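# Flip the steel cup mouth-down onto the bench plate

## Task

Take the steel cup that currently stands open side up, invert it so it rests open side down on the bench plate, and release it at the end.

## Robot and tools

Robot: two arms, left_arm and right_arm, each ending in a parallel gripper. The fingers extend along the gripper's own +z axis and close along its y axis. The reported gripper position is the point midway between the finger pads, roughly 1 cm short of the fingertips.

World frame (used in every result): origin on the table surface midway between the arms, +x reaching out across the table, +z upward, and left_arm sits toward +y. The arm names do not correspond to image left or right. Positions are in metres, orientations as quaternions in w,x,y,z order. Printed hand positions can be somewhat wrong, more so when an arm is stretched far.

Command rows: every commanded row has 14 numbers, each between -1 and 1, covering both arms even if one is idle. Order: dx, dy, dz, rx, ry, rz, opening for left_arm, then the same seven for right_arm. The first six are an offset, not a pose: a displacement expressed in that gripper's own axes, measured from the gripper's measured pose at the start of the action. A value of 1.0 equals 0.6 m of translation or 180 degrees of rotation; rx, ry, rz form a single rotation vector. Opening is absolute, not an offset: +1 means fully open (0.094 m), -1 means closed.

execute_actions(actions): a list of up to 15 actions, run one after another. Each action is a table of up to 15 rows; each row lasts one control step of 1/30 s, and if fewer than 15 rows are given the last row repeats until 15 steps are done. All rows of an action are offsets from that action's starting pose, not from the row before. For the first action in a call the reference is the pose last reported in a result. An empty list simply returns the current state and images.

move(target, speed, blocking): target is one 14-number row as above, an offset from the most recently reported pose. Each gripper travels in a straight line toward its goal, both arms finishing together, over 0.5 to 10 s; anything longer is cut off at 10 s short of the goal. Rotation goes the shorter way. speed is the top path speed in m/s, 0.002 to 0.5 (default 0.25); turning is capped at twice that value in rad/s. The paths ignore obstacles and the other arm, and grippers can lag, drift, or overshoot the speed, particularly with a nearly straight arm. Faster moves and targets set deeper past a contact strike and press harder. The opening is sent when the move begins. With blocking=false you get a result after 0.5 s while motion continues; check with wait(0), and until a result shows the move finished, further moves and execute_actions are rejected unless you wait or stop. The result adds a move: line giving the outcome (done, off_target, moving, held, fault), the limits that acted (paced = pose clipped; held = a safety check blocked some steps, after which the arm may jump faster than the set speed), and each gripper's remaining distance to its target. If only one arm is named, the other finished at rest.

wait(seconds): 0 to 10 s, arms keep their last command; returns early if a running move ends.

stop(): brakes a running move to rest; braking needs room, more when fast. Fingers continue.

zoom_image(camera, region): enlarges part of one camera's latest image; region is [x0, y0, x1, y1] in that image's pixels from the top-left, at most 504 by 504. Cameras: cam_head_left, cam_head_right, cam_high, cam_low (504x504), cam_left_wrist, cam_right_wrist (616x616, fisheye). Calibration (intrinsics K, distortion D, T_world_to_cam) is provided and may be slightly off.

finished_scene(scene): pass the current scene's number to end it; irreversible. The cup must already be mouth down on the plate and released, and stay that way.

Controller behaviour: each control step the commanded pose is limited to within 70 mm and 16 degrees of the measured pose, then damped inverse kinematics chases it, favouring position over orientation. Large offsets therefore need several actions, and after an action the arm continues at most to its last clipped pose. Hand target lines show what the controller is currently chasing. Arms typically finish a centimetre or more low, and repeated zero offsets let them sag; to hold an arm in place, send the correction back to its desired pose in the first call of a reply, zeros afterward, and raise the aim if it still sits low. A pose unreachable line means the clearance check altered or blocked that arm's command. A FAULT line means an arm stopped.

Gripping: grip_measured is the measured finger opening on the command scale (the last Joint positions value is that opening in metres); readings may be off by about 1 mm. To hold something, command roughly 0.03 below grip_measured for a firm grip, less for a gentle one. Pads exert about 50 to 62 N, less on thin parts, with a brief spike at first contact.

Joint limits per arm (rad): waist -2.880 to 2.880, shoulder 0.000 to 3.142, elbow 0.000 to 3.019, wrist pitch -1.693 to 1.571, wrist yaw -1.571 to 1.571, wrist roll -2.094 to 2.094. Elbows stop just before full extension. Joint torques are raw drive outputs with offsets and noise.

Heat: holding loads warms motors; MOTOR HOT appears from 85 °C, and at 100 °C that arm and its gripper go limp and drop (OVER-TEMPERATURE FAULT).

Avoid: knocking or placing anything off the table, dropping or slamming the cup, hard pushes, and letting the arms collide or press on each other. Occasional outside tugs on held parts or nudges to loose objects can occur. The robot holds its last command while you compose a reply.

Each tool is called after "Request:" as a command line: name --argument value for each argument, lists and objects as JSON in quotes; but a table of rows of numbers goes row by row, as --pt "numbers of a row", without its own name.

## Session

Request:
execute_actions --actions '[]'

Scene clock: 0.00 s.
left_arm: end_effector_position=(+0.1491, +0.0284, +0.1406) grip_measured=+1.000 end_effector_quat_wxyz=(+0.472, +0.752, +0.254, -0.384) | right_arm: end_effector_position=(+0.3903, -0.3330, +0.3849) grip_measured=+1.000 end_effector_quat_wxyz=(+0.515, +0.575, +0.483, +0.414)
Joint positions: left_arm=[-0.591  0.979  0.257  0.074  1.125  1.162  0.094] | right_arm=[-0.066  0.657  0.66  -0.136  0.305  1.59   0.094]
Joint velocities: left_arm=[-0.005 -0.015  0.017 -0.022 -0.051 -0.037  0.   ] | right_arm=[ 0.015 -0.005  0.002 -0.027 -0.095 -0.037  0.   ]
Joint torques (N m, as the arm reports them, + toward a larger angle): no reading
Motor temperatures (°C, as the motors report them): left_arm=[25 26 23 25 24 26] | right_arm=[25 24 23 22 23 24]
Hand target (left_arm): +0.155, +0.023, +0.150; +0.481, +0.752, +0.246, -0.379
Hand target (right_arm): +0.391, -0.333, +0.402; +0.521, +0.569, +0.474, +0.424

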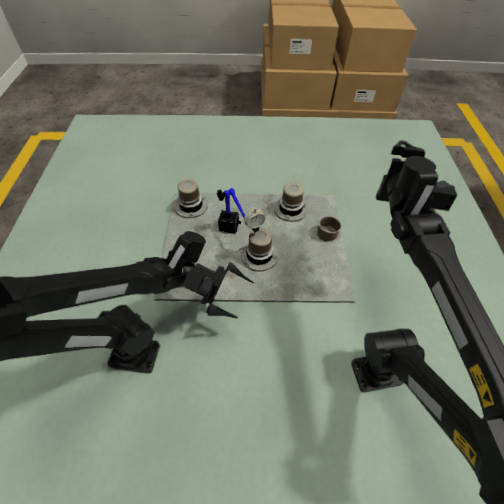

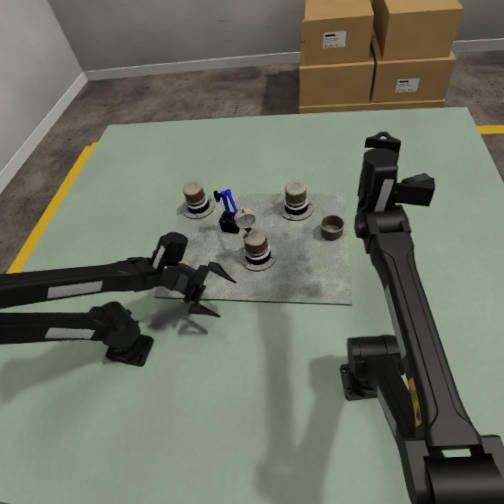

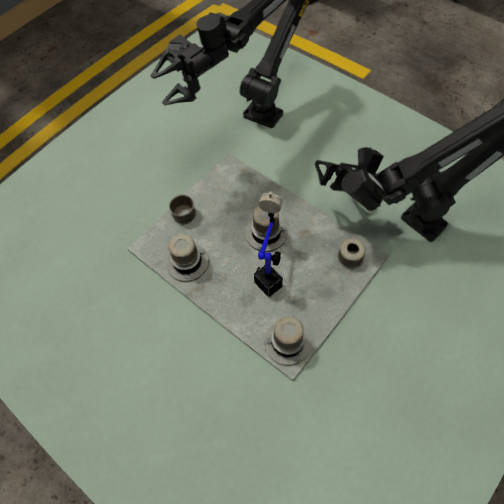

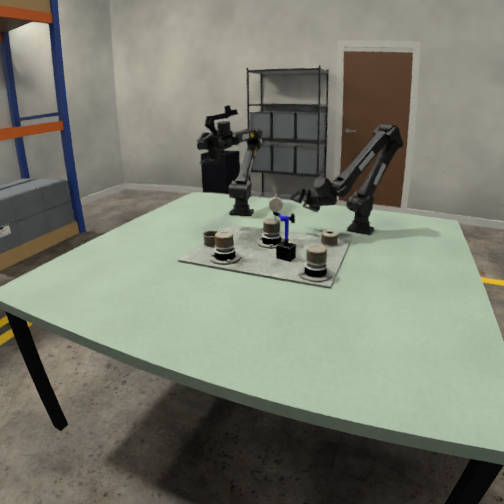

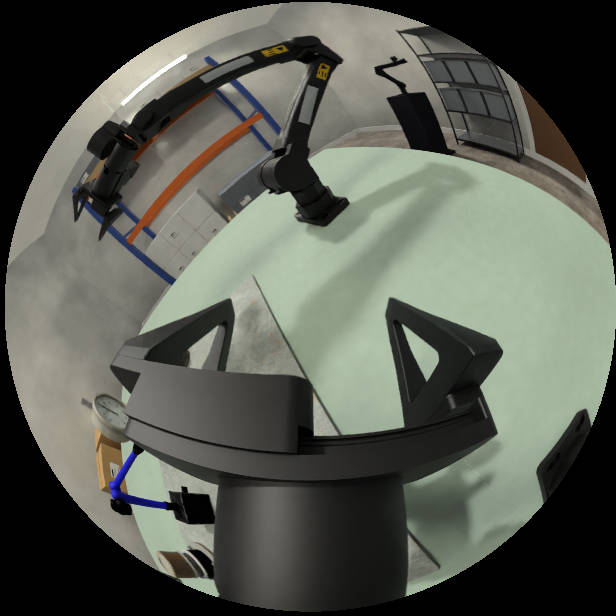

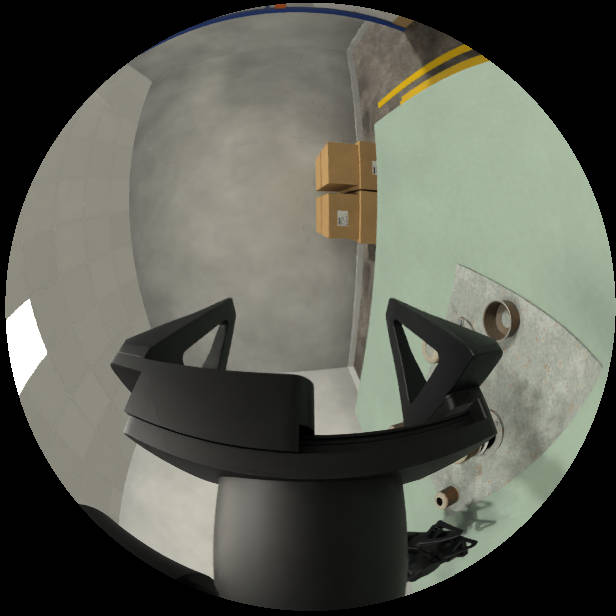

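Request:
zoom_image --camera "cam_head_left" --region '[260, 170, 380, 290]'

Request:
zoom_image --camera "cam_high" --region '[120, 150, 240, 270]'

Region (260, 170, 380, 290) of cam_head_left's 504x504 image, scaled by 4.200, with more detail than that image has.

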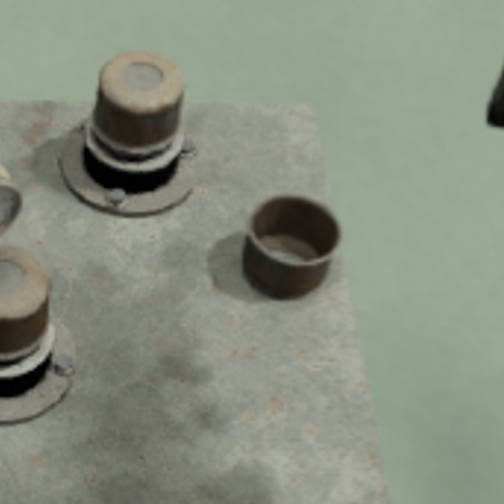

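Region (120, 150, 240, 270) of cam_high's 504x504 image, scaled by 4.200, with more detail than that image has.

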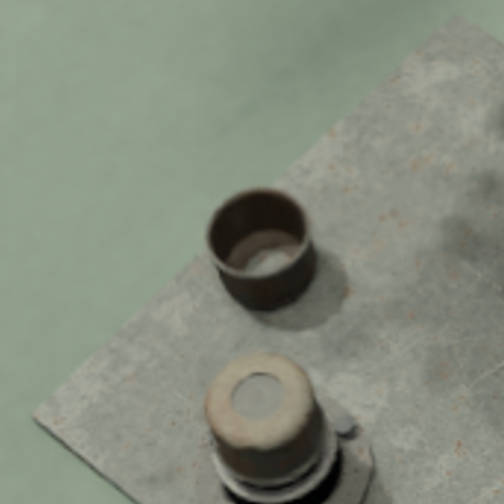

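Request:
move --target '[0,0,0,0,0,0,1,-0.1,-0.22,0.1,0.46,0,0,1]'

Request:
move --target '[0,0,0,0,0,0,1,0.2,0,-0.1,0,0.47,0,1]'

Scene clock: 24.83 s.
left_arm: end_effector_position=(+0.1491, +0.0284, +0.1406) grip_measured=+1.000 end_effector_quat_wxyz=(+0.472, +0.752, +0.254, -0.384) | right_arm: end_effector_position=(+0.4064, -0.3968, +0.2381) grip_measured=+1.000 end_effector_quat_wxyz=(-0.007, +0.773, +0.635, -0.012)
Joint positions: left_arm=[-0.591  0.979  0.257  0.074  1.125  1.162  0.094] | right_arm=[-0.353  1.423  1.341 -1.515  0.009  1.592  0.094]
Joint velocities: left_arm=[-0.005 -0.005 -0.017 -0.002 -0.007 -0.066  0.   ] | right_arm=[-0.005  0.005  0.007 -0.012 -0.081 -0.022  0.   ]
Joint torques (N m, as the arm reports them, + toward a larger angle): left_arm=[ 2.34 -4.    7.52  1.32  0.57 -0.04] | right_arm=[ -1.26 -11.14  12.54  -0.46   0.01  -0.14]
Motor temperatures (°C, as the motors report them): left_arm=[25 26 25 25 25 26] | right_arm=[25 24 28 22 23 24]
Hand target (left_arm): +0.149, +0.028, +0.141; +0.472, +0.752, +0.254, -0.384
Hand target (right_arm): +0.419, -0.401, +0.251; +0.002, +0.769, +0.639, -0.003
Off the commanded pose (left_arm): 0.000 m, 0 deg.
Off the commanded pose (right_arm): 0.018 m, 2 deg.
move: off_target (right_arm)
camera_calibration (this result's frames):
cam_right_wrist: T_world_to_cam=[[-0.982732, 0.183552, 0.0233624, 0.466512], [0.162228, 0.793994, 0.585881, 0.114164], [0.0889899, 0.579554, -0.810061, 0.513773], [0, 0, 0, 1]] pos_world=[0.394215, -0.474034, 0.338402]

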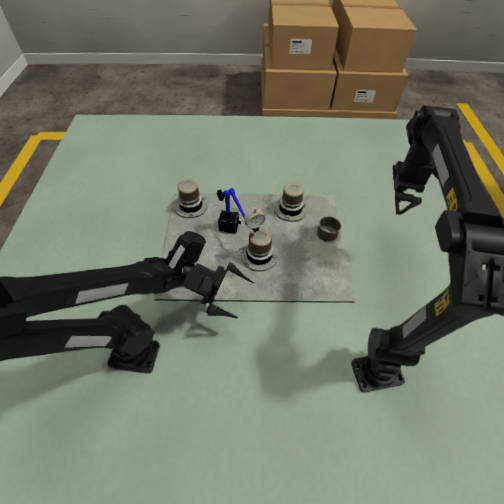

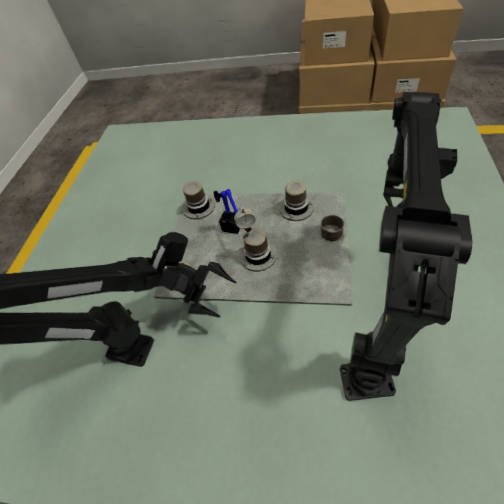

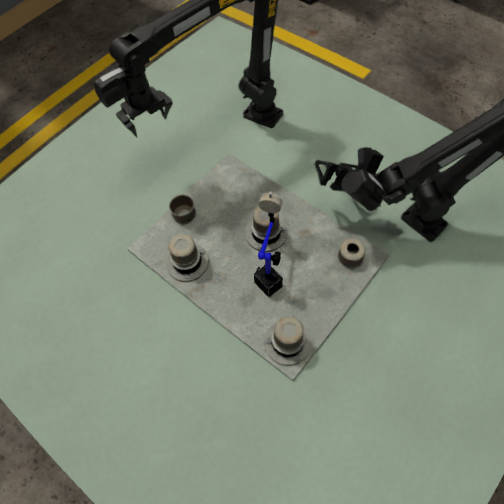

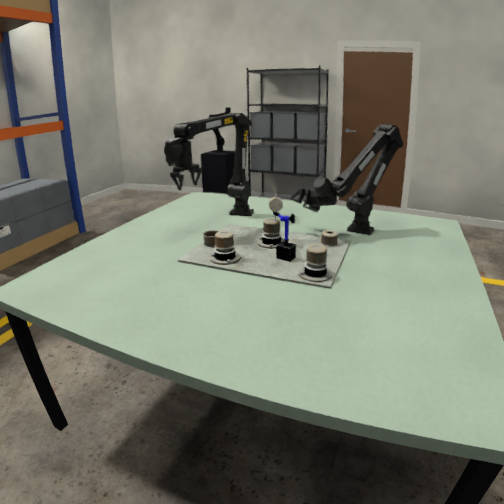

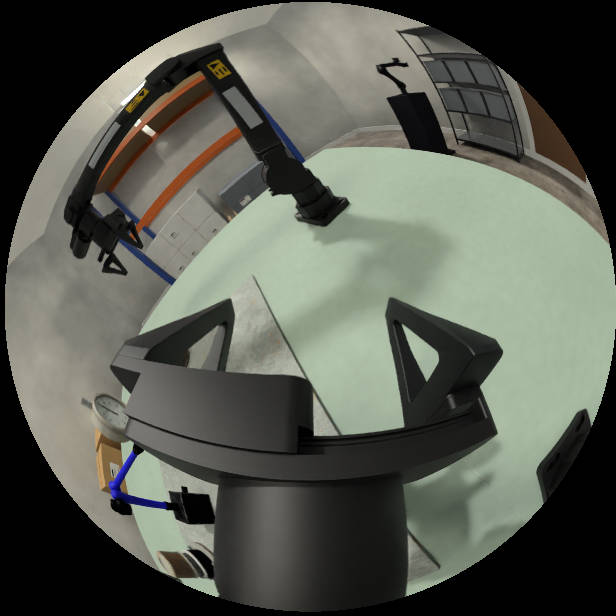

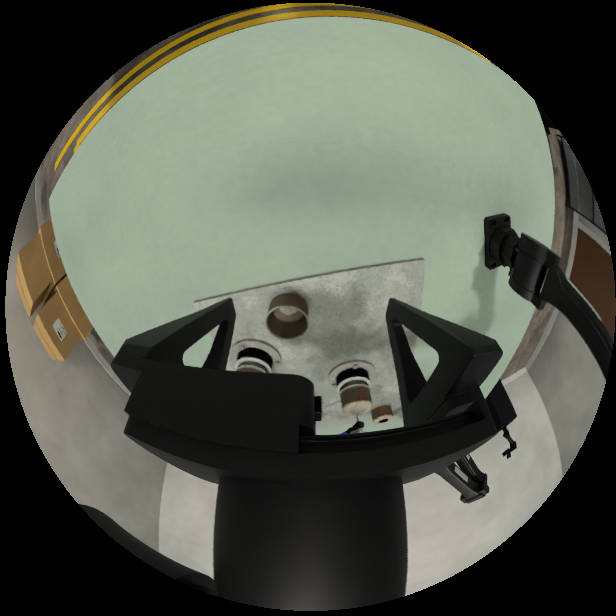

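Scene clock: 28.17 s.
left_arm: end_effector_position=(+0.1491, +0.0284, +0.1406) grip_measured=+1.000 end_effector_quat_wxyz=(+0.472, +0.752, +0.254, -0.384) | right_arm: end_effector_position=(+0.4292, -0.2789, +0.3063) grip_measured=+1.000 end_effector_quat_wxyz=(-0.407, +0.591, +0.461, +0.523)
Joint positions: left_arm=[-0.591  0.979  0.257  0.074  1.125  1.162  0.094] | right_arm=[-0.482  1.513  1.2   -1.685 -1.435  1.137  0.094]
Joint velocities: left_arm=[-0.005 -0.005  0.012 -0.027  0.022  0.022  0.   ] | right_arm=[-0.005 -0.005 -0.007  0.007  0.051  0.066  0.   ]
Joint torques (N m, as the arm reports them, + toward a larger angle): left_arm=[ 2.31 -3.96  7.52  1.32  0.57 -0.05] | right_arm=[ -0.54 -10.85   8.01  -1.03  -0.83  -0.12]
Motor temperatures (°C, as the motors report them): left_arm=[25 26 25 25 25 26] | right_arm=[25 24 28 22 23 24]
Hand target (left_arm): +0.149, +0.028, +0.141; +0.472, +0.752, +0.254, -0.384
Hand target (right_arm): +0.433, -0.278, +0.298; -0.413, +0.591, +0.458, +0.519
Off the commanded pose (left_arm): 0.000 m, 0 deg.
Off the commanded pose (right_arm): 0.010 m, 3 deg.
joint sent to its limit (right arm) — the command would take joint 4 (wrist pitch) past its lower limit, so that joint was sent only as far as its limit.
move: off_target (right_arm)
camera_calibration (this result's frames):
cam_right_wrist: T_world_to_cam=[[-0.969358, 0.24529, -0.0133592, 0.488448], [-0.131597, -0.472599, 0.871397, -0.337799], [0.207432, 0.846453, 0.490397, 0.123917], [0, 0, 0, 1]] pos_world=[0.403323, -0.384345, 0.240114]

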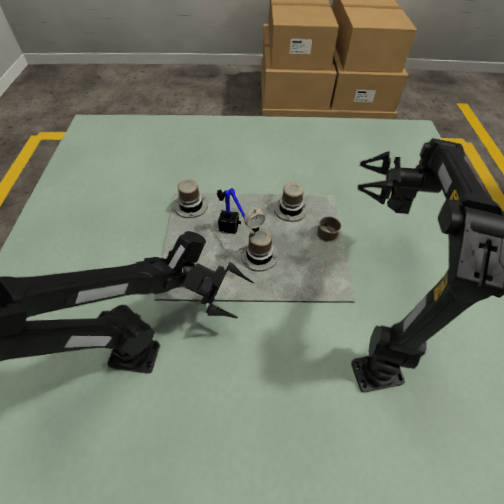

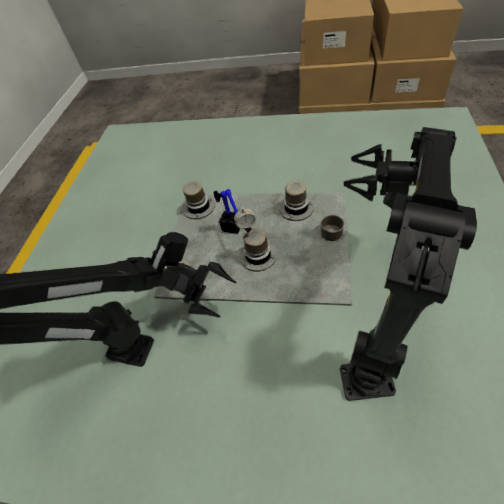

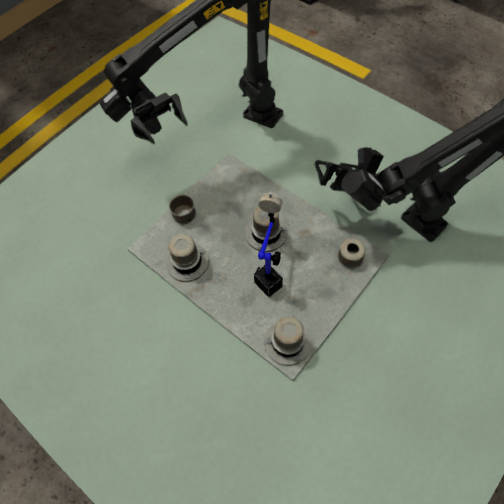

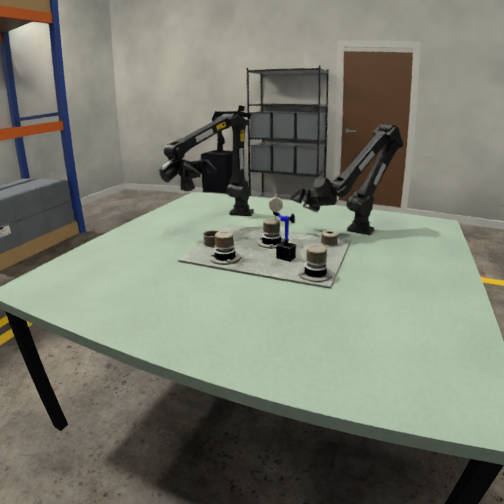

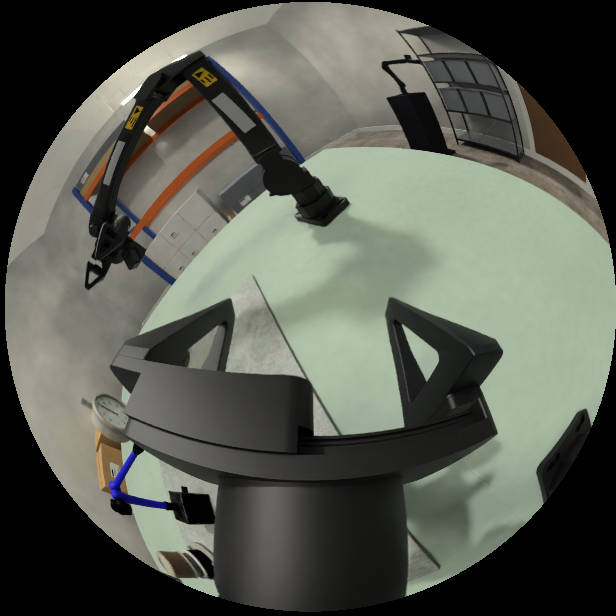

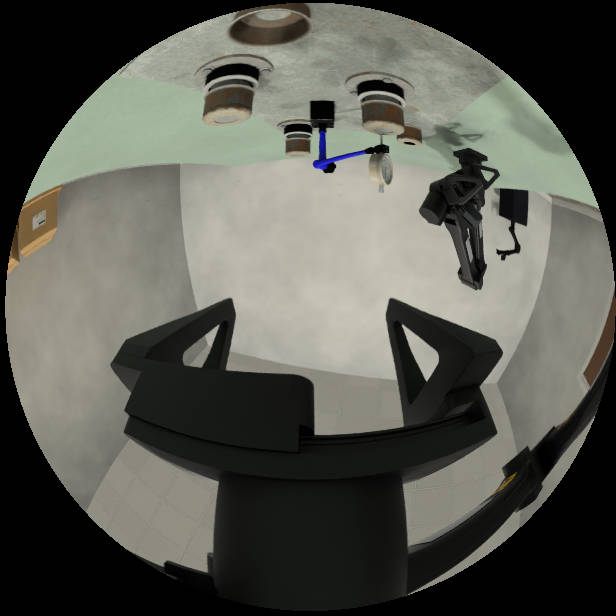

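Request:
move --target '[0,0,0,0,0,0,1,-0.15,0,-0.1,0,0,-0.5,1]' --speed 0.5

Request:
move --target '[0,0,0,0,0,0,1,0,0,0,0,0,-0.5,1]' --speed 0.5

Scene clock: 36.83 s.
left_arm: end_effector_position=(+0.1491, +0.0284, +0.1406) grip_measured=+1.000 end_effector_quat_wxyz=(+0.472, +0.752, +0.254, -0.384) | right_arm: end_effector_position=(+0.4116, -0.3357, +0.2450) grip_measured=+1.000 end_effector_quat_wxyz=(+0.037, +0.238, +0.728, +0.642)
Joint positions: left_arm=[-0.591  0.979  0.257  0.074  1.125  1.162  0.094] | right_arm=[-0.634  1.526  1.064 -1.543 -1.379 -0.183  0.094]
Joint velocities: left_arm=[ 0.005 -0.024 -0.027 -0.042 -0.022  0.022  0.   ] | right_arm=[-0.015  0.005 -0.002 -0.002  0.007  0.022  0.   ]
Joint torques (N m, as the arm reports them, + toward a larger angle): left_arm=[ 2.29 -3.95  7.52  1.33  0.57 -0.05] | right_arm=[ -0.5  -13.13   7.75  -0.5   -0.77   0.  ]
Motor temperatures (°C, as the motors report them): left_arm=[25 26 25 25 25 26] | right_arm=[25 24 27 22 23 24]
Hand target (left_arm): +0.149, +0.028, +0.141; +0.472, +0.752, +0.254, -0.384
Hand target (right_arm): +0.412, -0.335, +0.246; +0.035, +0.239, +0.728, +0.642
Off the commanded pose (left_arm): 0.000 m, 0 deg.
Off the commanded pose (right_arm): 0.024 m, 18 deg; orientation clipped at the last step of the last action.
move: held (right_arm); limits=paced,held; held on 13 of 60 steps (right_arm), including the last (right_arm)
pose unreachable (right arm): on one or more control steps of this call, first in action 0 (counted from 0), this arm could not follow its commanded pose, so it was not sent that pose on those steps. On the call's last step it was still not sent that pose. It may still have moved: this result reports where it is.
cause: the commanded pose would bring two parts of the arm too close to each other (its wrist (the part past joint 4) and its wrist camera, with joints 5 (wrist yaw) and 6 (wrist roll) between them).
camera_calibration (this result's frames):
cam_right_wrist: T_world_to_cam=[[-0.287233, -0.0645261, -0.955685, 0.33064], [-0.928091, -0.228061, 0.294338, 0.237812], [-0.236947, 0.971506, 0.00562067, 0.549354], [0, 0, 0, 1]] pos_world=[0.44585, -0.458131, 0.242903]

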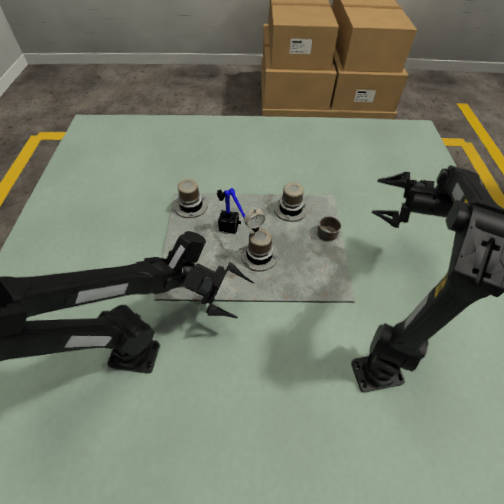

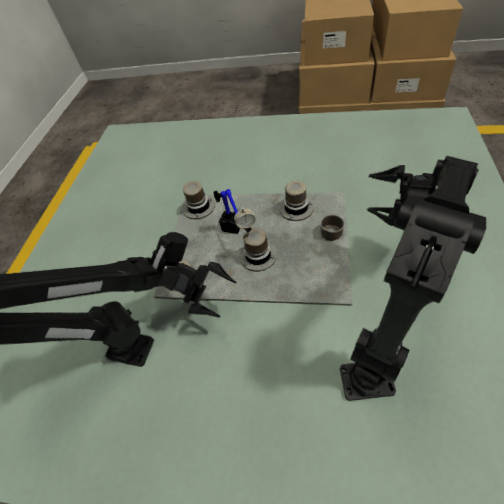

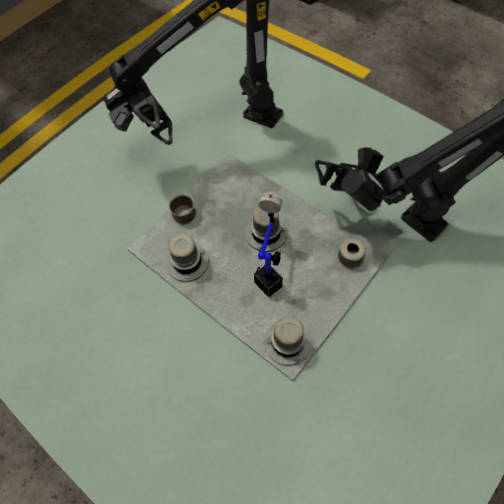

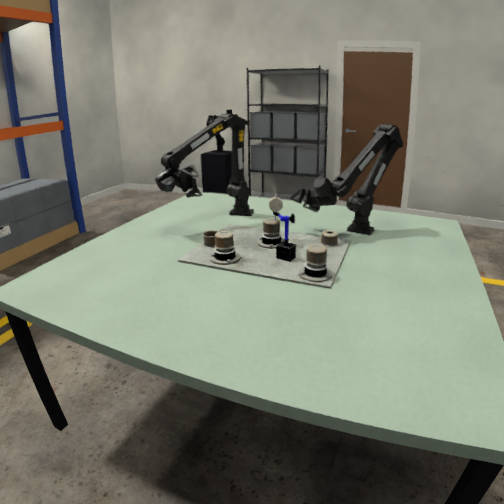

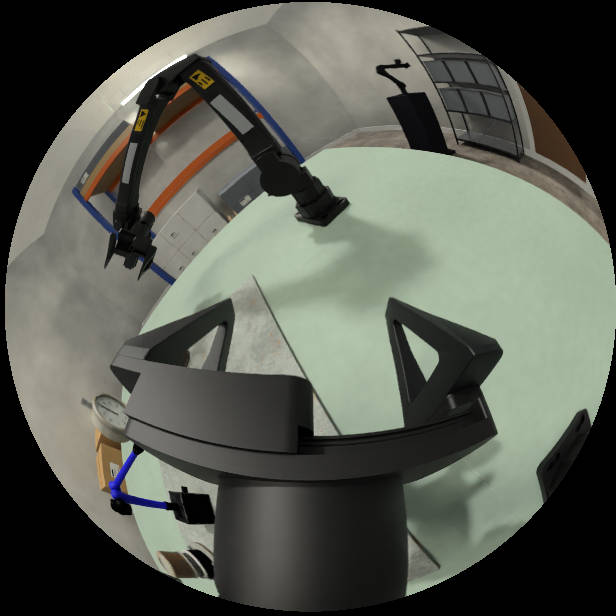

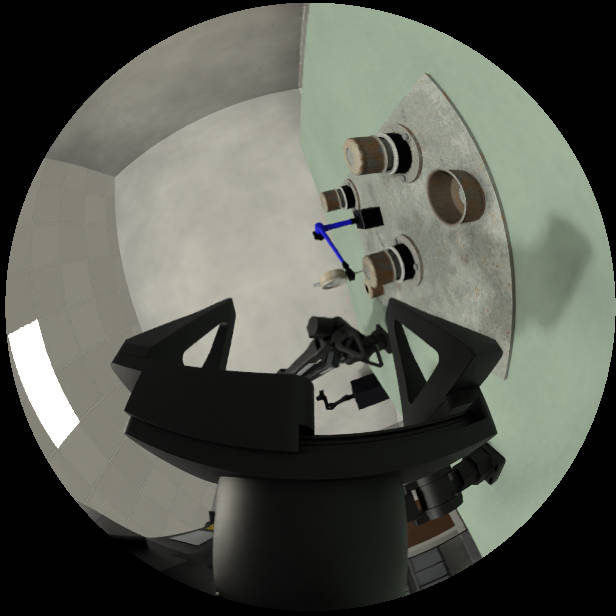

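Scene clock: 38.83 s.
left_arm: end_effector_position=(+0.1491, +0.0284, +0.1406) grip_measured=+1.000 end_effector_quat_wxyz=(+0.472, +0.752, +0.254, -0.384) | right_arm: end_effector_position=(+0.4133, -0.3365, +0.2393) grip_measured=+1.000 end_effector_quat_wxyz=(+0.082, +0.193, +0.742, +0.637)
Joint positions: left_arm=[-0.591  0.979  0.257  0.074  1.125  1.162  0.094] | right_arm=[-0.634  1.524  1.051 -1.488 -1.379 -0.27   0.094]
Joint velocities: left_arm=[-0.034 -0.024  0.002  0.002  0.007 -0.022  0.   ] | right_arm=[-0.005 -0.015 -0.022 -0.017 -0.051  0.022  0.   ]
Joint torques (N m, as the arm reports them, + toward a larger angle): left_arm=[ 2.32 -3.99  7.51  1.32  0.57 -0.04] | right_arm=[ -0.86 -12.73   7.72  -0.68  -0.77  -0.06]
Motor temperatures (°C, as the motors report them): left_arm=[25 26 25 25 25 26] | right_arm=[25 24 27 22 23 24]
Hand target (left_arm): +0.149, +0.028, +0.141; +0.472, +0.752, +0.254, -0.384
Hand target (right_arm): +0.413, -0.337, +0.240; +0.080, +0.195, +0.742, +0.637
Off the commanded pose (left_arm): 0.000 m, 0 deg.
Off the commanded pose (right_arm): 0.006 m, 83 deg; orientation clipped at the last step of the last action.
move: held (right_arm); limits=paced,held; held on 49 of 60 steps (right_arm), including the last (right_arm)
pose unreachable (right arm): on one or more control steps of this call, first in action 0 (counted from 0), this arm could not follow its commanded pose, so it was not sent that pose on those steps. On the call's last step it was still not sent that pose. It may still have moved: this result reports where it is.
cause: the commanded pose would bring two parts of the arm too close to each other (its wrist (the part past joint 4) and its wrist camera, with joints 5 (wrist yaw) and 6 (wrist roll) between them).
camera_calibration (this result's frames):
cam_right_wrist: T_world_to_cam=[[-0.17094, -0.117101, -0.978298, 0.265269], [-0.953634, -0.229967, 0.194158, 0.274737], [-0.247712, 0.966128, -0.0723609, 0.571869], [0, 0, 0, 1]] pos_world=[0.449003, -0.458255, 0.24755]

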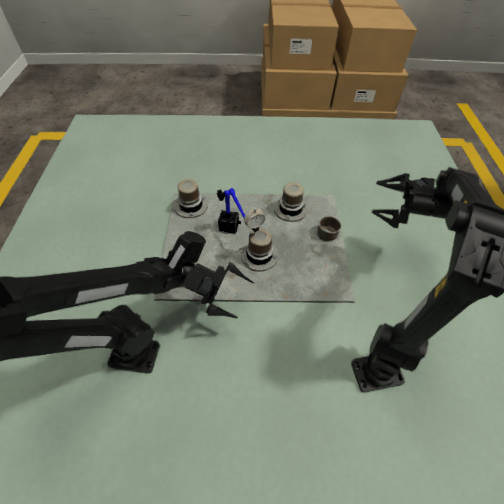

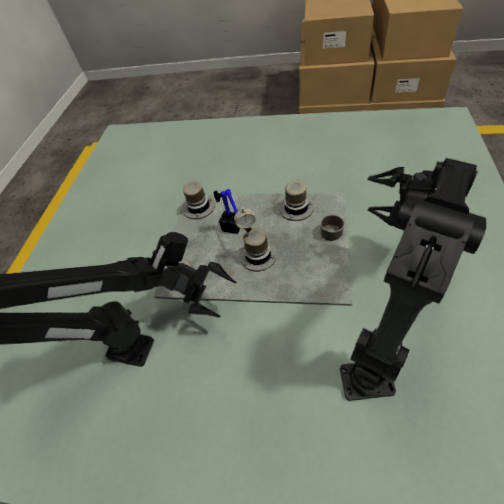

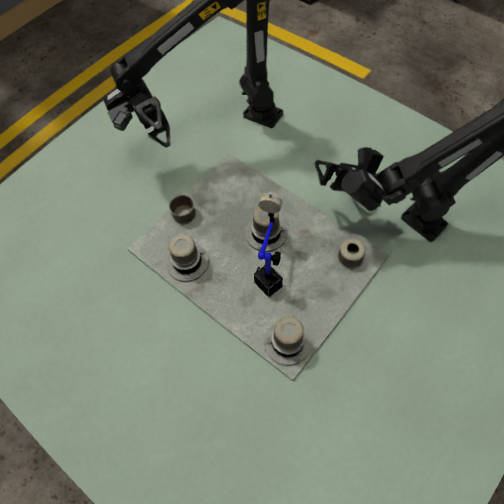

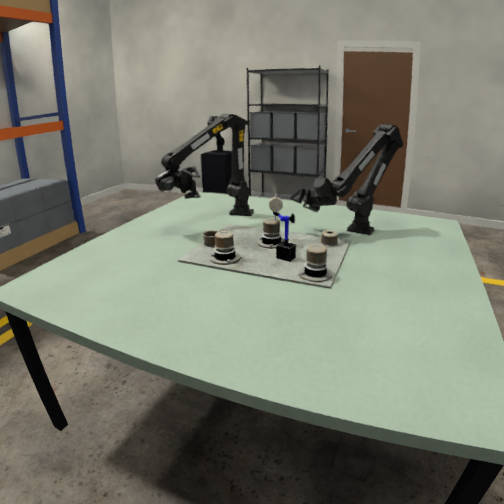

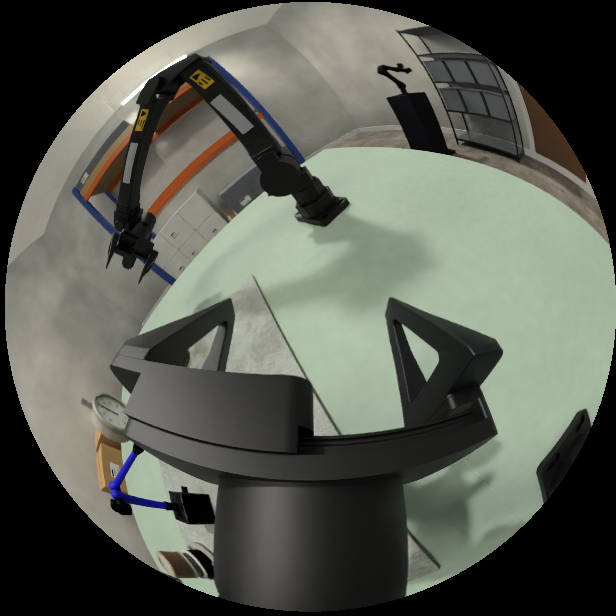

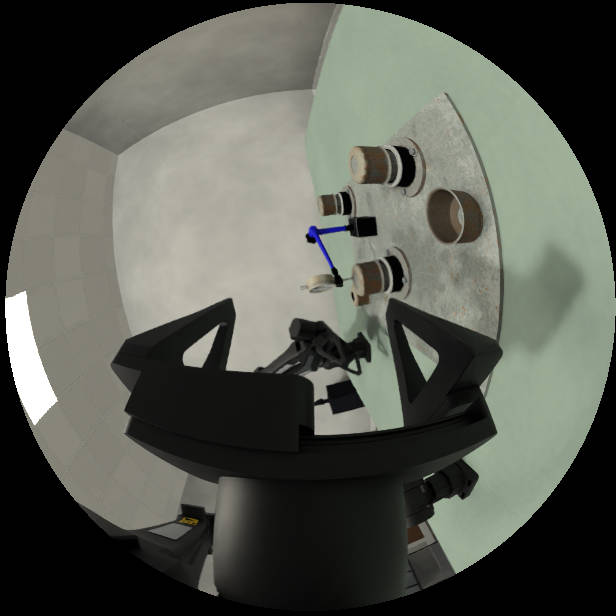

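Request:
move --target '[0,0,0,0,0,0,1,0,0,0,0.3,0,0,1]' --speed 0.5

Request:
move --target '[0,0,0,0,0,0,1,0,0,0,0.13,-0.54,-0.24,1]' --speed 0.4

Scene clock: 48.03 s.
left_arm: end_effector_position=(+0.1491, +0.0284, +0.1406) grip_measured=+1.000 end_effector_quat_wxyz=(+0.472, +0.752, +0.254, -0.384) | right_arm: end_effector_position=(+0.4020, -0.3344, +0.2223) grip_measured=+1.000 end_effector_quat_wxyz=(-0.033, +0.202, +0.951, +0.231)
Joint positions: left_arm=[-0.591  0.979  0.257  0.074  1.125  1.162  0.094] | right_arm=[-0.399  1.416  1.242 -1.474 -0.464  0.179  0.094]
Joint velocities: left_arm=[-0.005 -0.015 -0.002  0.007  0.007  0.007  0.   ] | right_arm=[ 0.005 -0.015 -0.007  0.012 -0.007  0.11   0.   ]
Joint torques (N m, as the arm reports them, + toward a larger angle): left_arm=[ 2.34 -3.98  7.52  1.33  0.57 -0.04] | right_arm=[ -0.83 -12.14  12.12  -0.45  -0.25   0.06]
Motor temperatures (°C, as the motors report them): left_arm=[25 26 25 25 25 26] | right_arm=[25 25 27 22 24 24]
Hand target (left_arm): +0.149, +0.028, +0.141; +0.472, +0.752, +0.254, -0.384
Hand target (right_arm): +0.412, -0.337, +0.238; -0.018, +0.206, +0.951, +0.229
Off the commanded pose (left_arm): 0.000 m, 0 deg.
Off the commanded pose (right_arm): 0.021 m, 2 deg.
move: off_target (right_arm)
camera_calibration (this result's frames):
cam_right_wrist: T_world_to_cam=[[-0.388336, -0.815169, -0.429761, -0.0210925], [-0.759828, 0.0193756, 0.649835, 0.172014], [-0.521399, 0.578898, -0.626913, 0.669666], [0, 0, 0, 1]] pos_world=[0.471673, -0.408196, 0.298977]

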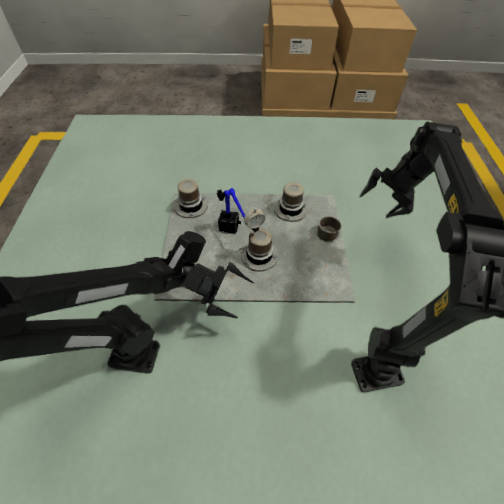

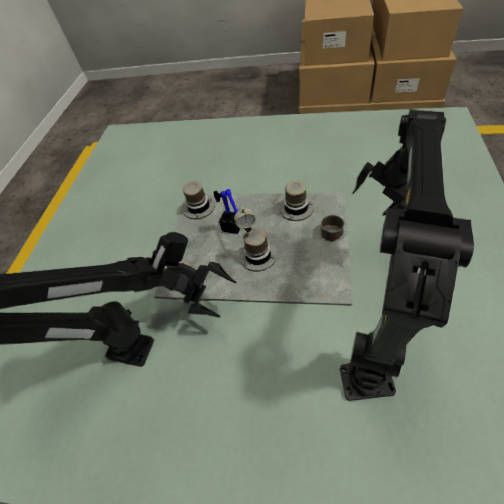

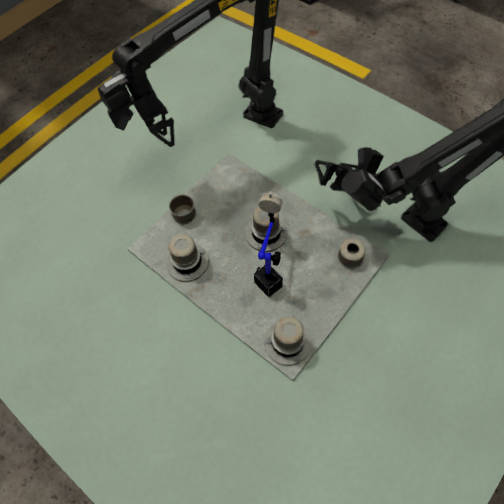

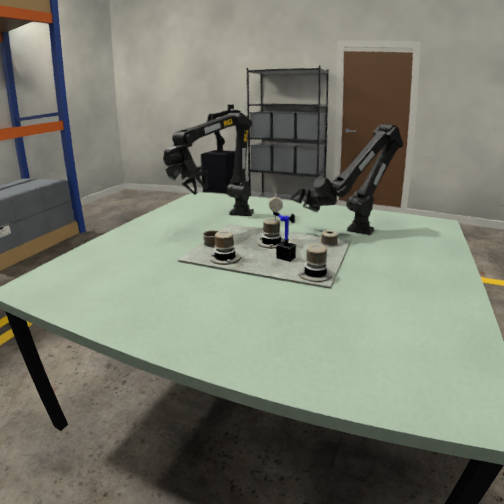

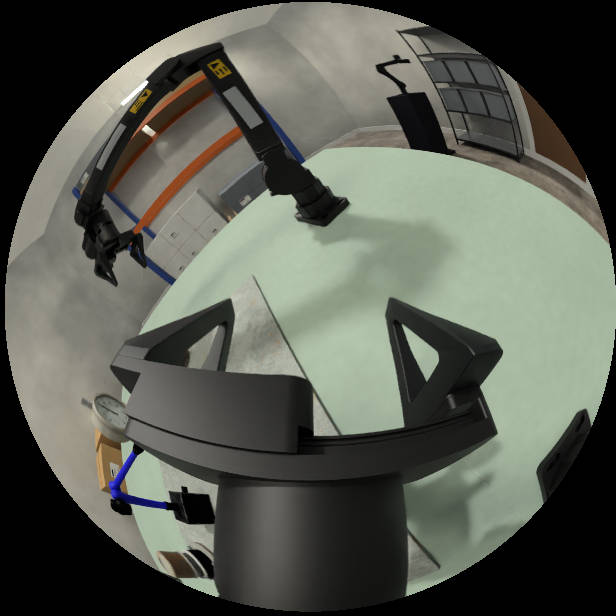

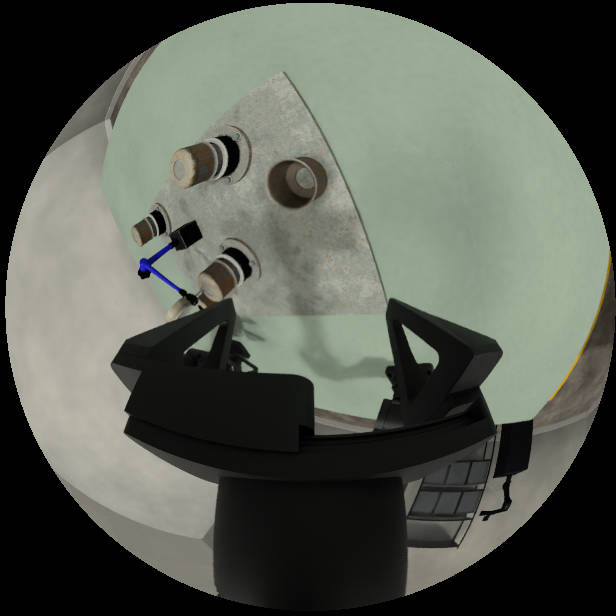

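Scene clock: 51.07 s.
left_arm: end_effector_position=(+0.1491, +0.0284, +0.1406) grip_measured=+1.000 end_effector_quat_wxyz=(+0.472, +0.752, +0.254, -0.384) | right_arm: end_effector_position=(+0.4014, -0.3369, +0.2218) grip_measured=+1.000 end_effector_quat_wxyz=(+0.708, -0.023, +0.685, -0.171)
Joint positions: left_arm=[-0.591  0.979  0.257  0.074  1.125  1.162  0.094] | right_arm=[-0.081  1.093  0.225  0.933  0.3   -0.289  0.094]
Joint velocities: left_arm=[-0.005 -0.015  0.012 -0.017  0.007  0.022  0.   ] | right_arm=[ 0.005 -0.005 -0.007  0.007 -0.007 -0.051  0.   ]
Joint torques (N m, as the arm reports them, + toward a larger angle): left_arm=[ 2.31 -3.97  7.52  1.33  0.57 -0.04] | right_arm=[-0.71 -3.4   7.31  2.34 -0.13 -0.13]
Motor temperatures (°C, as the motors report them): left_arm=[25 26 25 25 25 26] | right_arm=[25 24 27 22 24 24]
Hand target (left_arm): +0.149, +0.028, +0.141; +0.472, +0.752, +0.254, -0.384
Hand target (right_arm): +0.402, -0.335, +0.220; +0.708, -0.031, +0.683, -0.175
Off the commanded pose (left_arm): 0.000 m, 0 deg.
Off the commanded pose (right_arm): 0.003 m, 1 deg.
move: done
camera_calibration (this result's frames):
cam_right_wrist: T_world_to_cam=[[-0.207935, -0.938179, 0.276737, -0.294122], [-0.57897, -0.109985, -0.807896, 0.378989], [0.788388, -0.328212, -0.520308, -0.184565], [0, 0, 0, 1]] pos_world=[0.303774, -0.294832, 0.291548]

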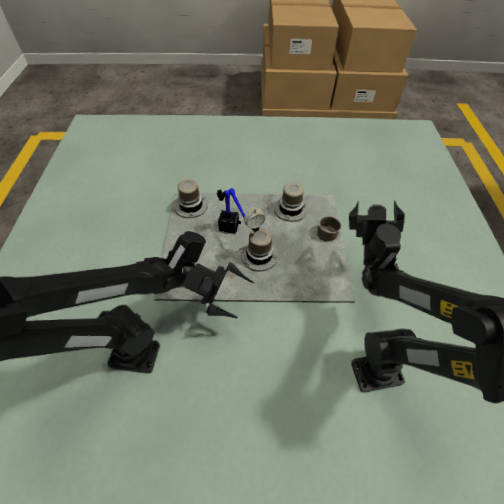

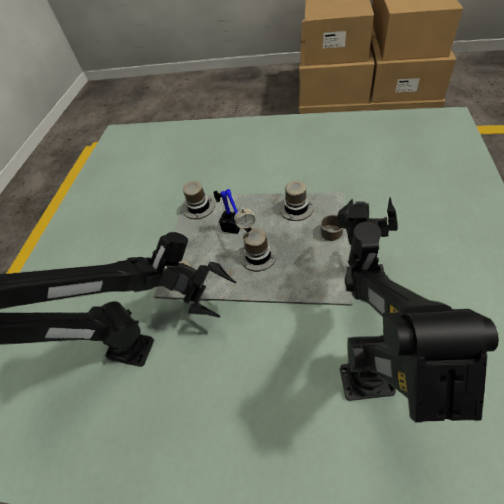

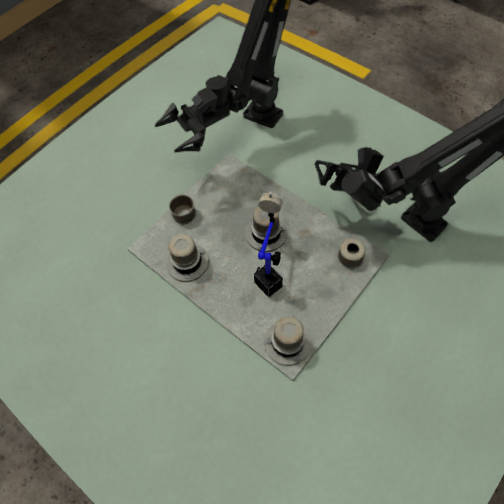

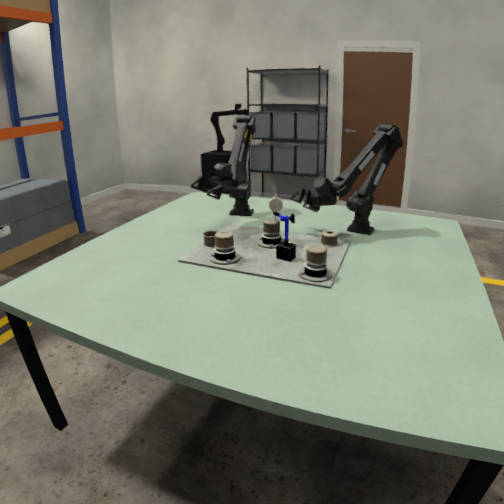

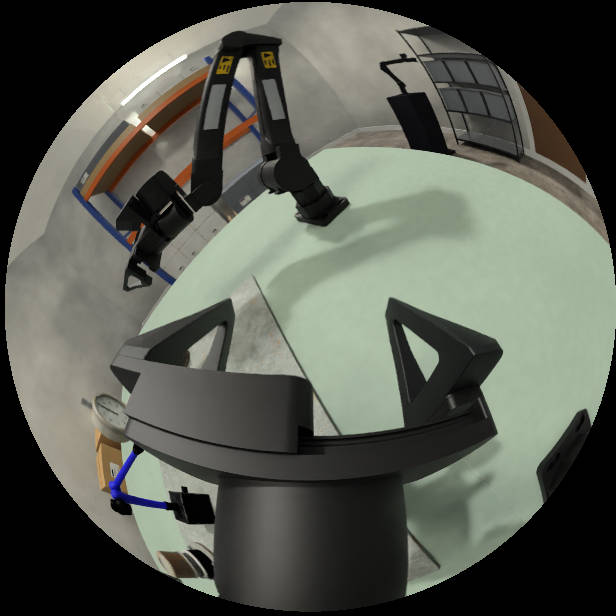

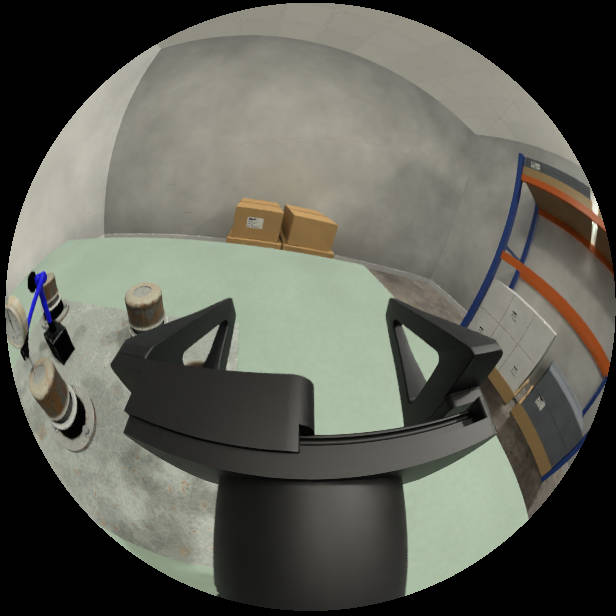

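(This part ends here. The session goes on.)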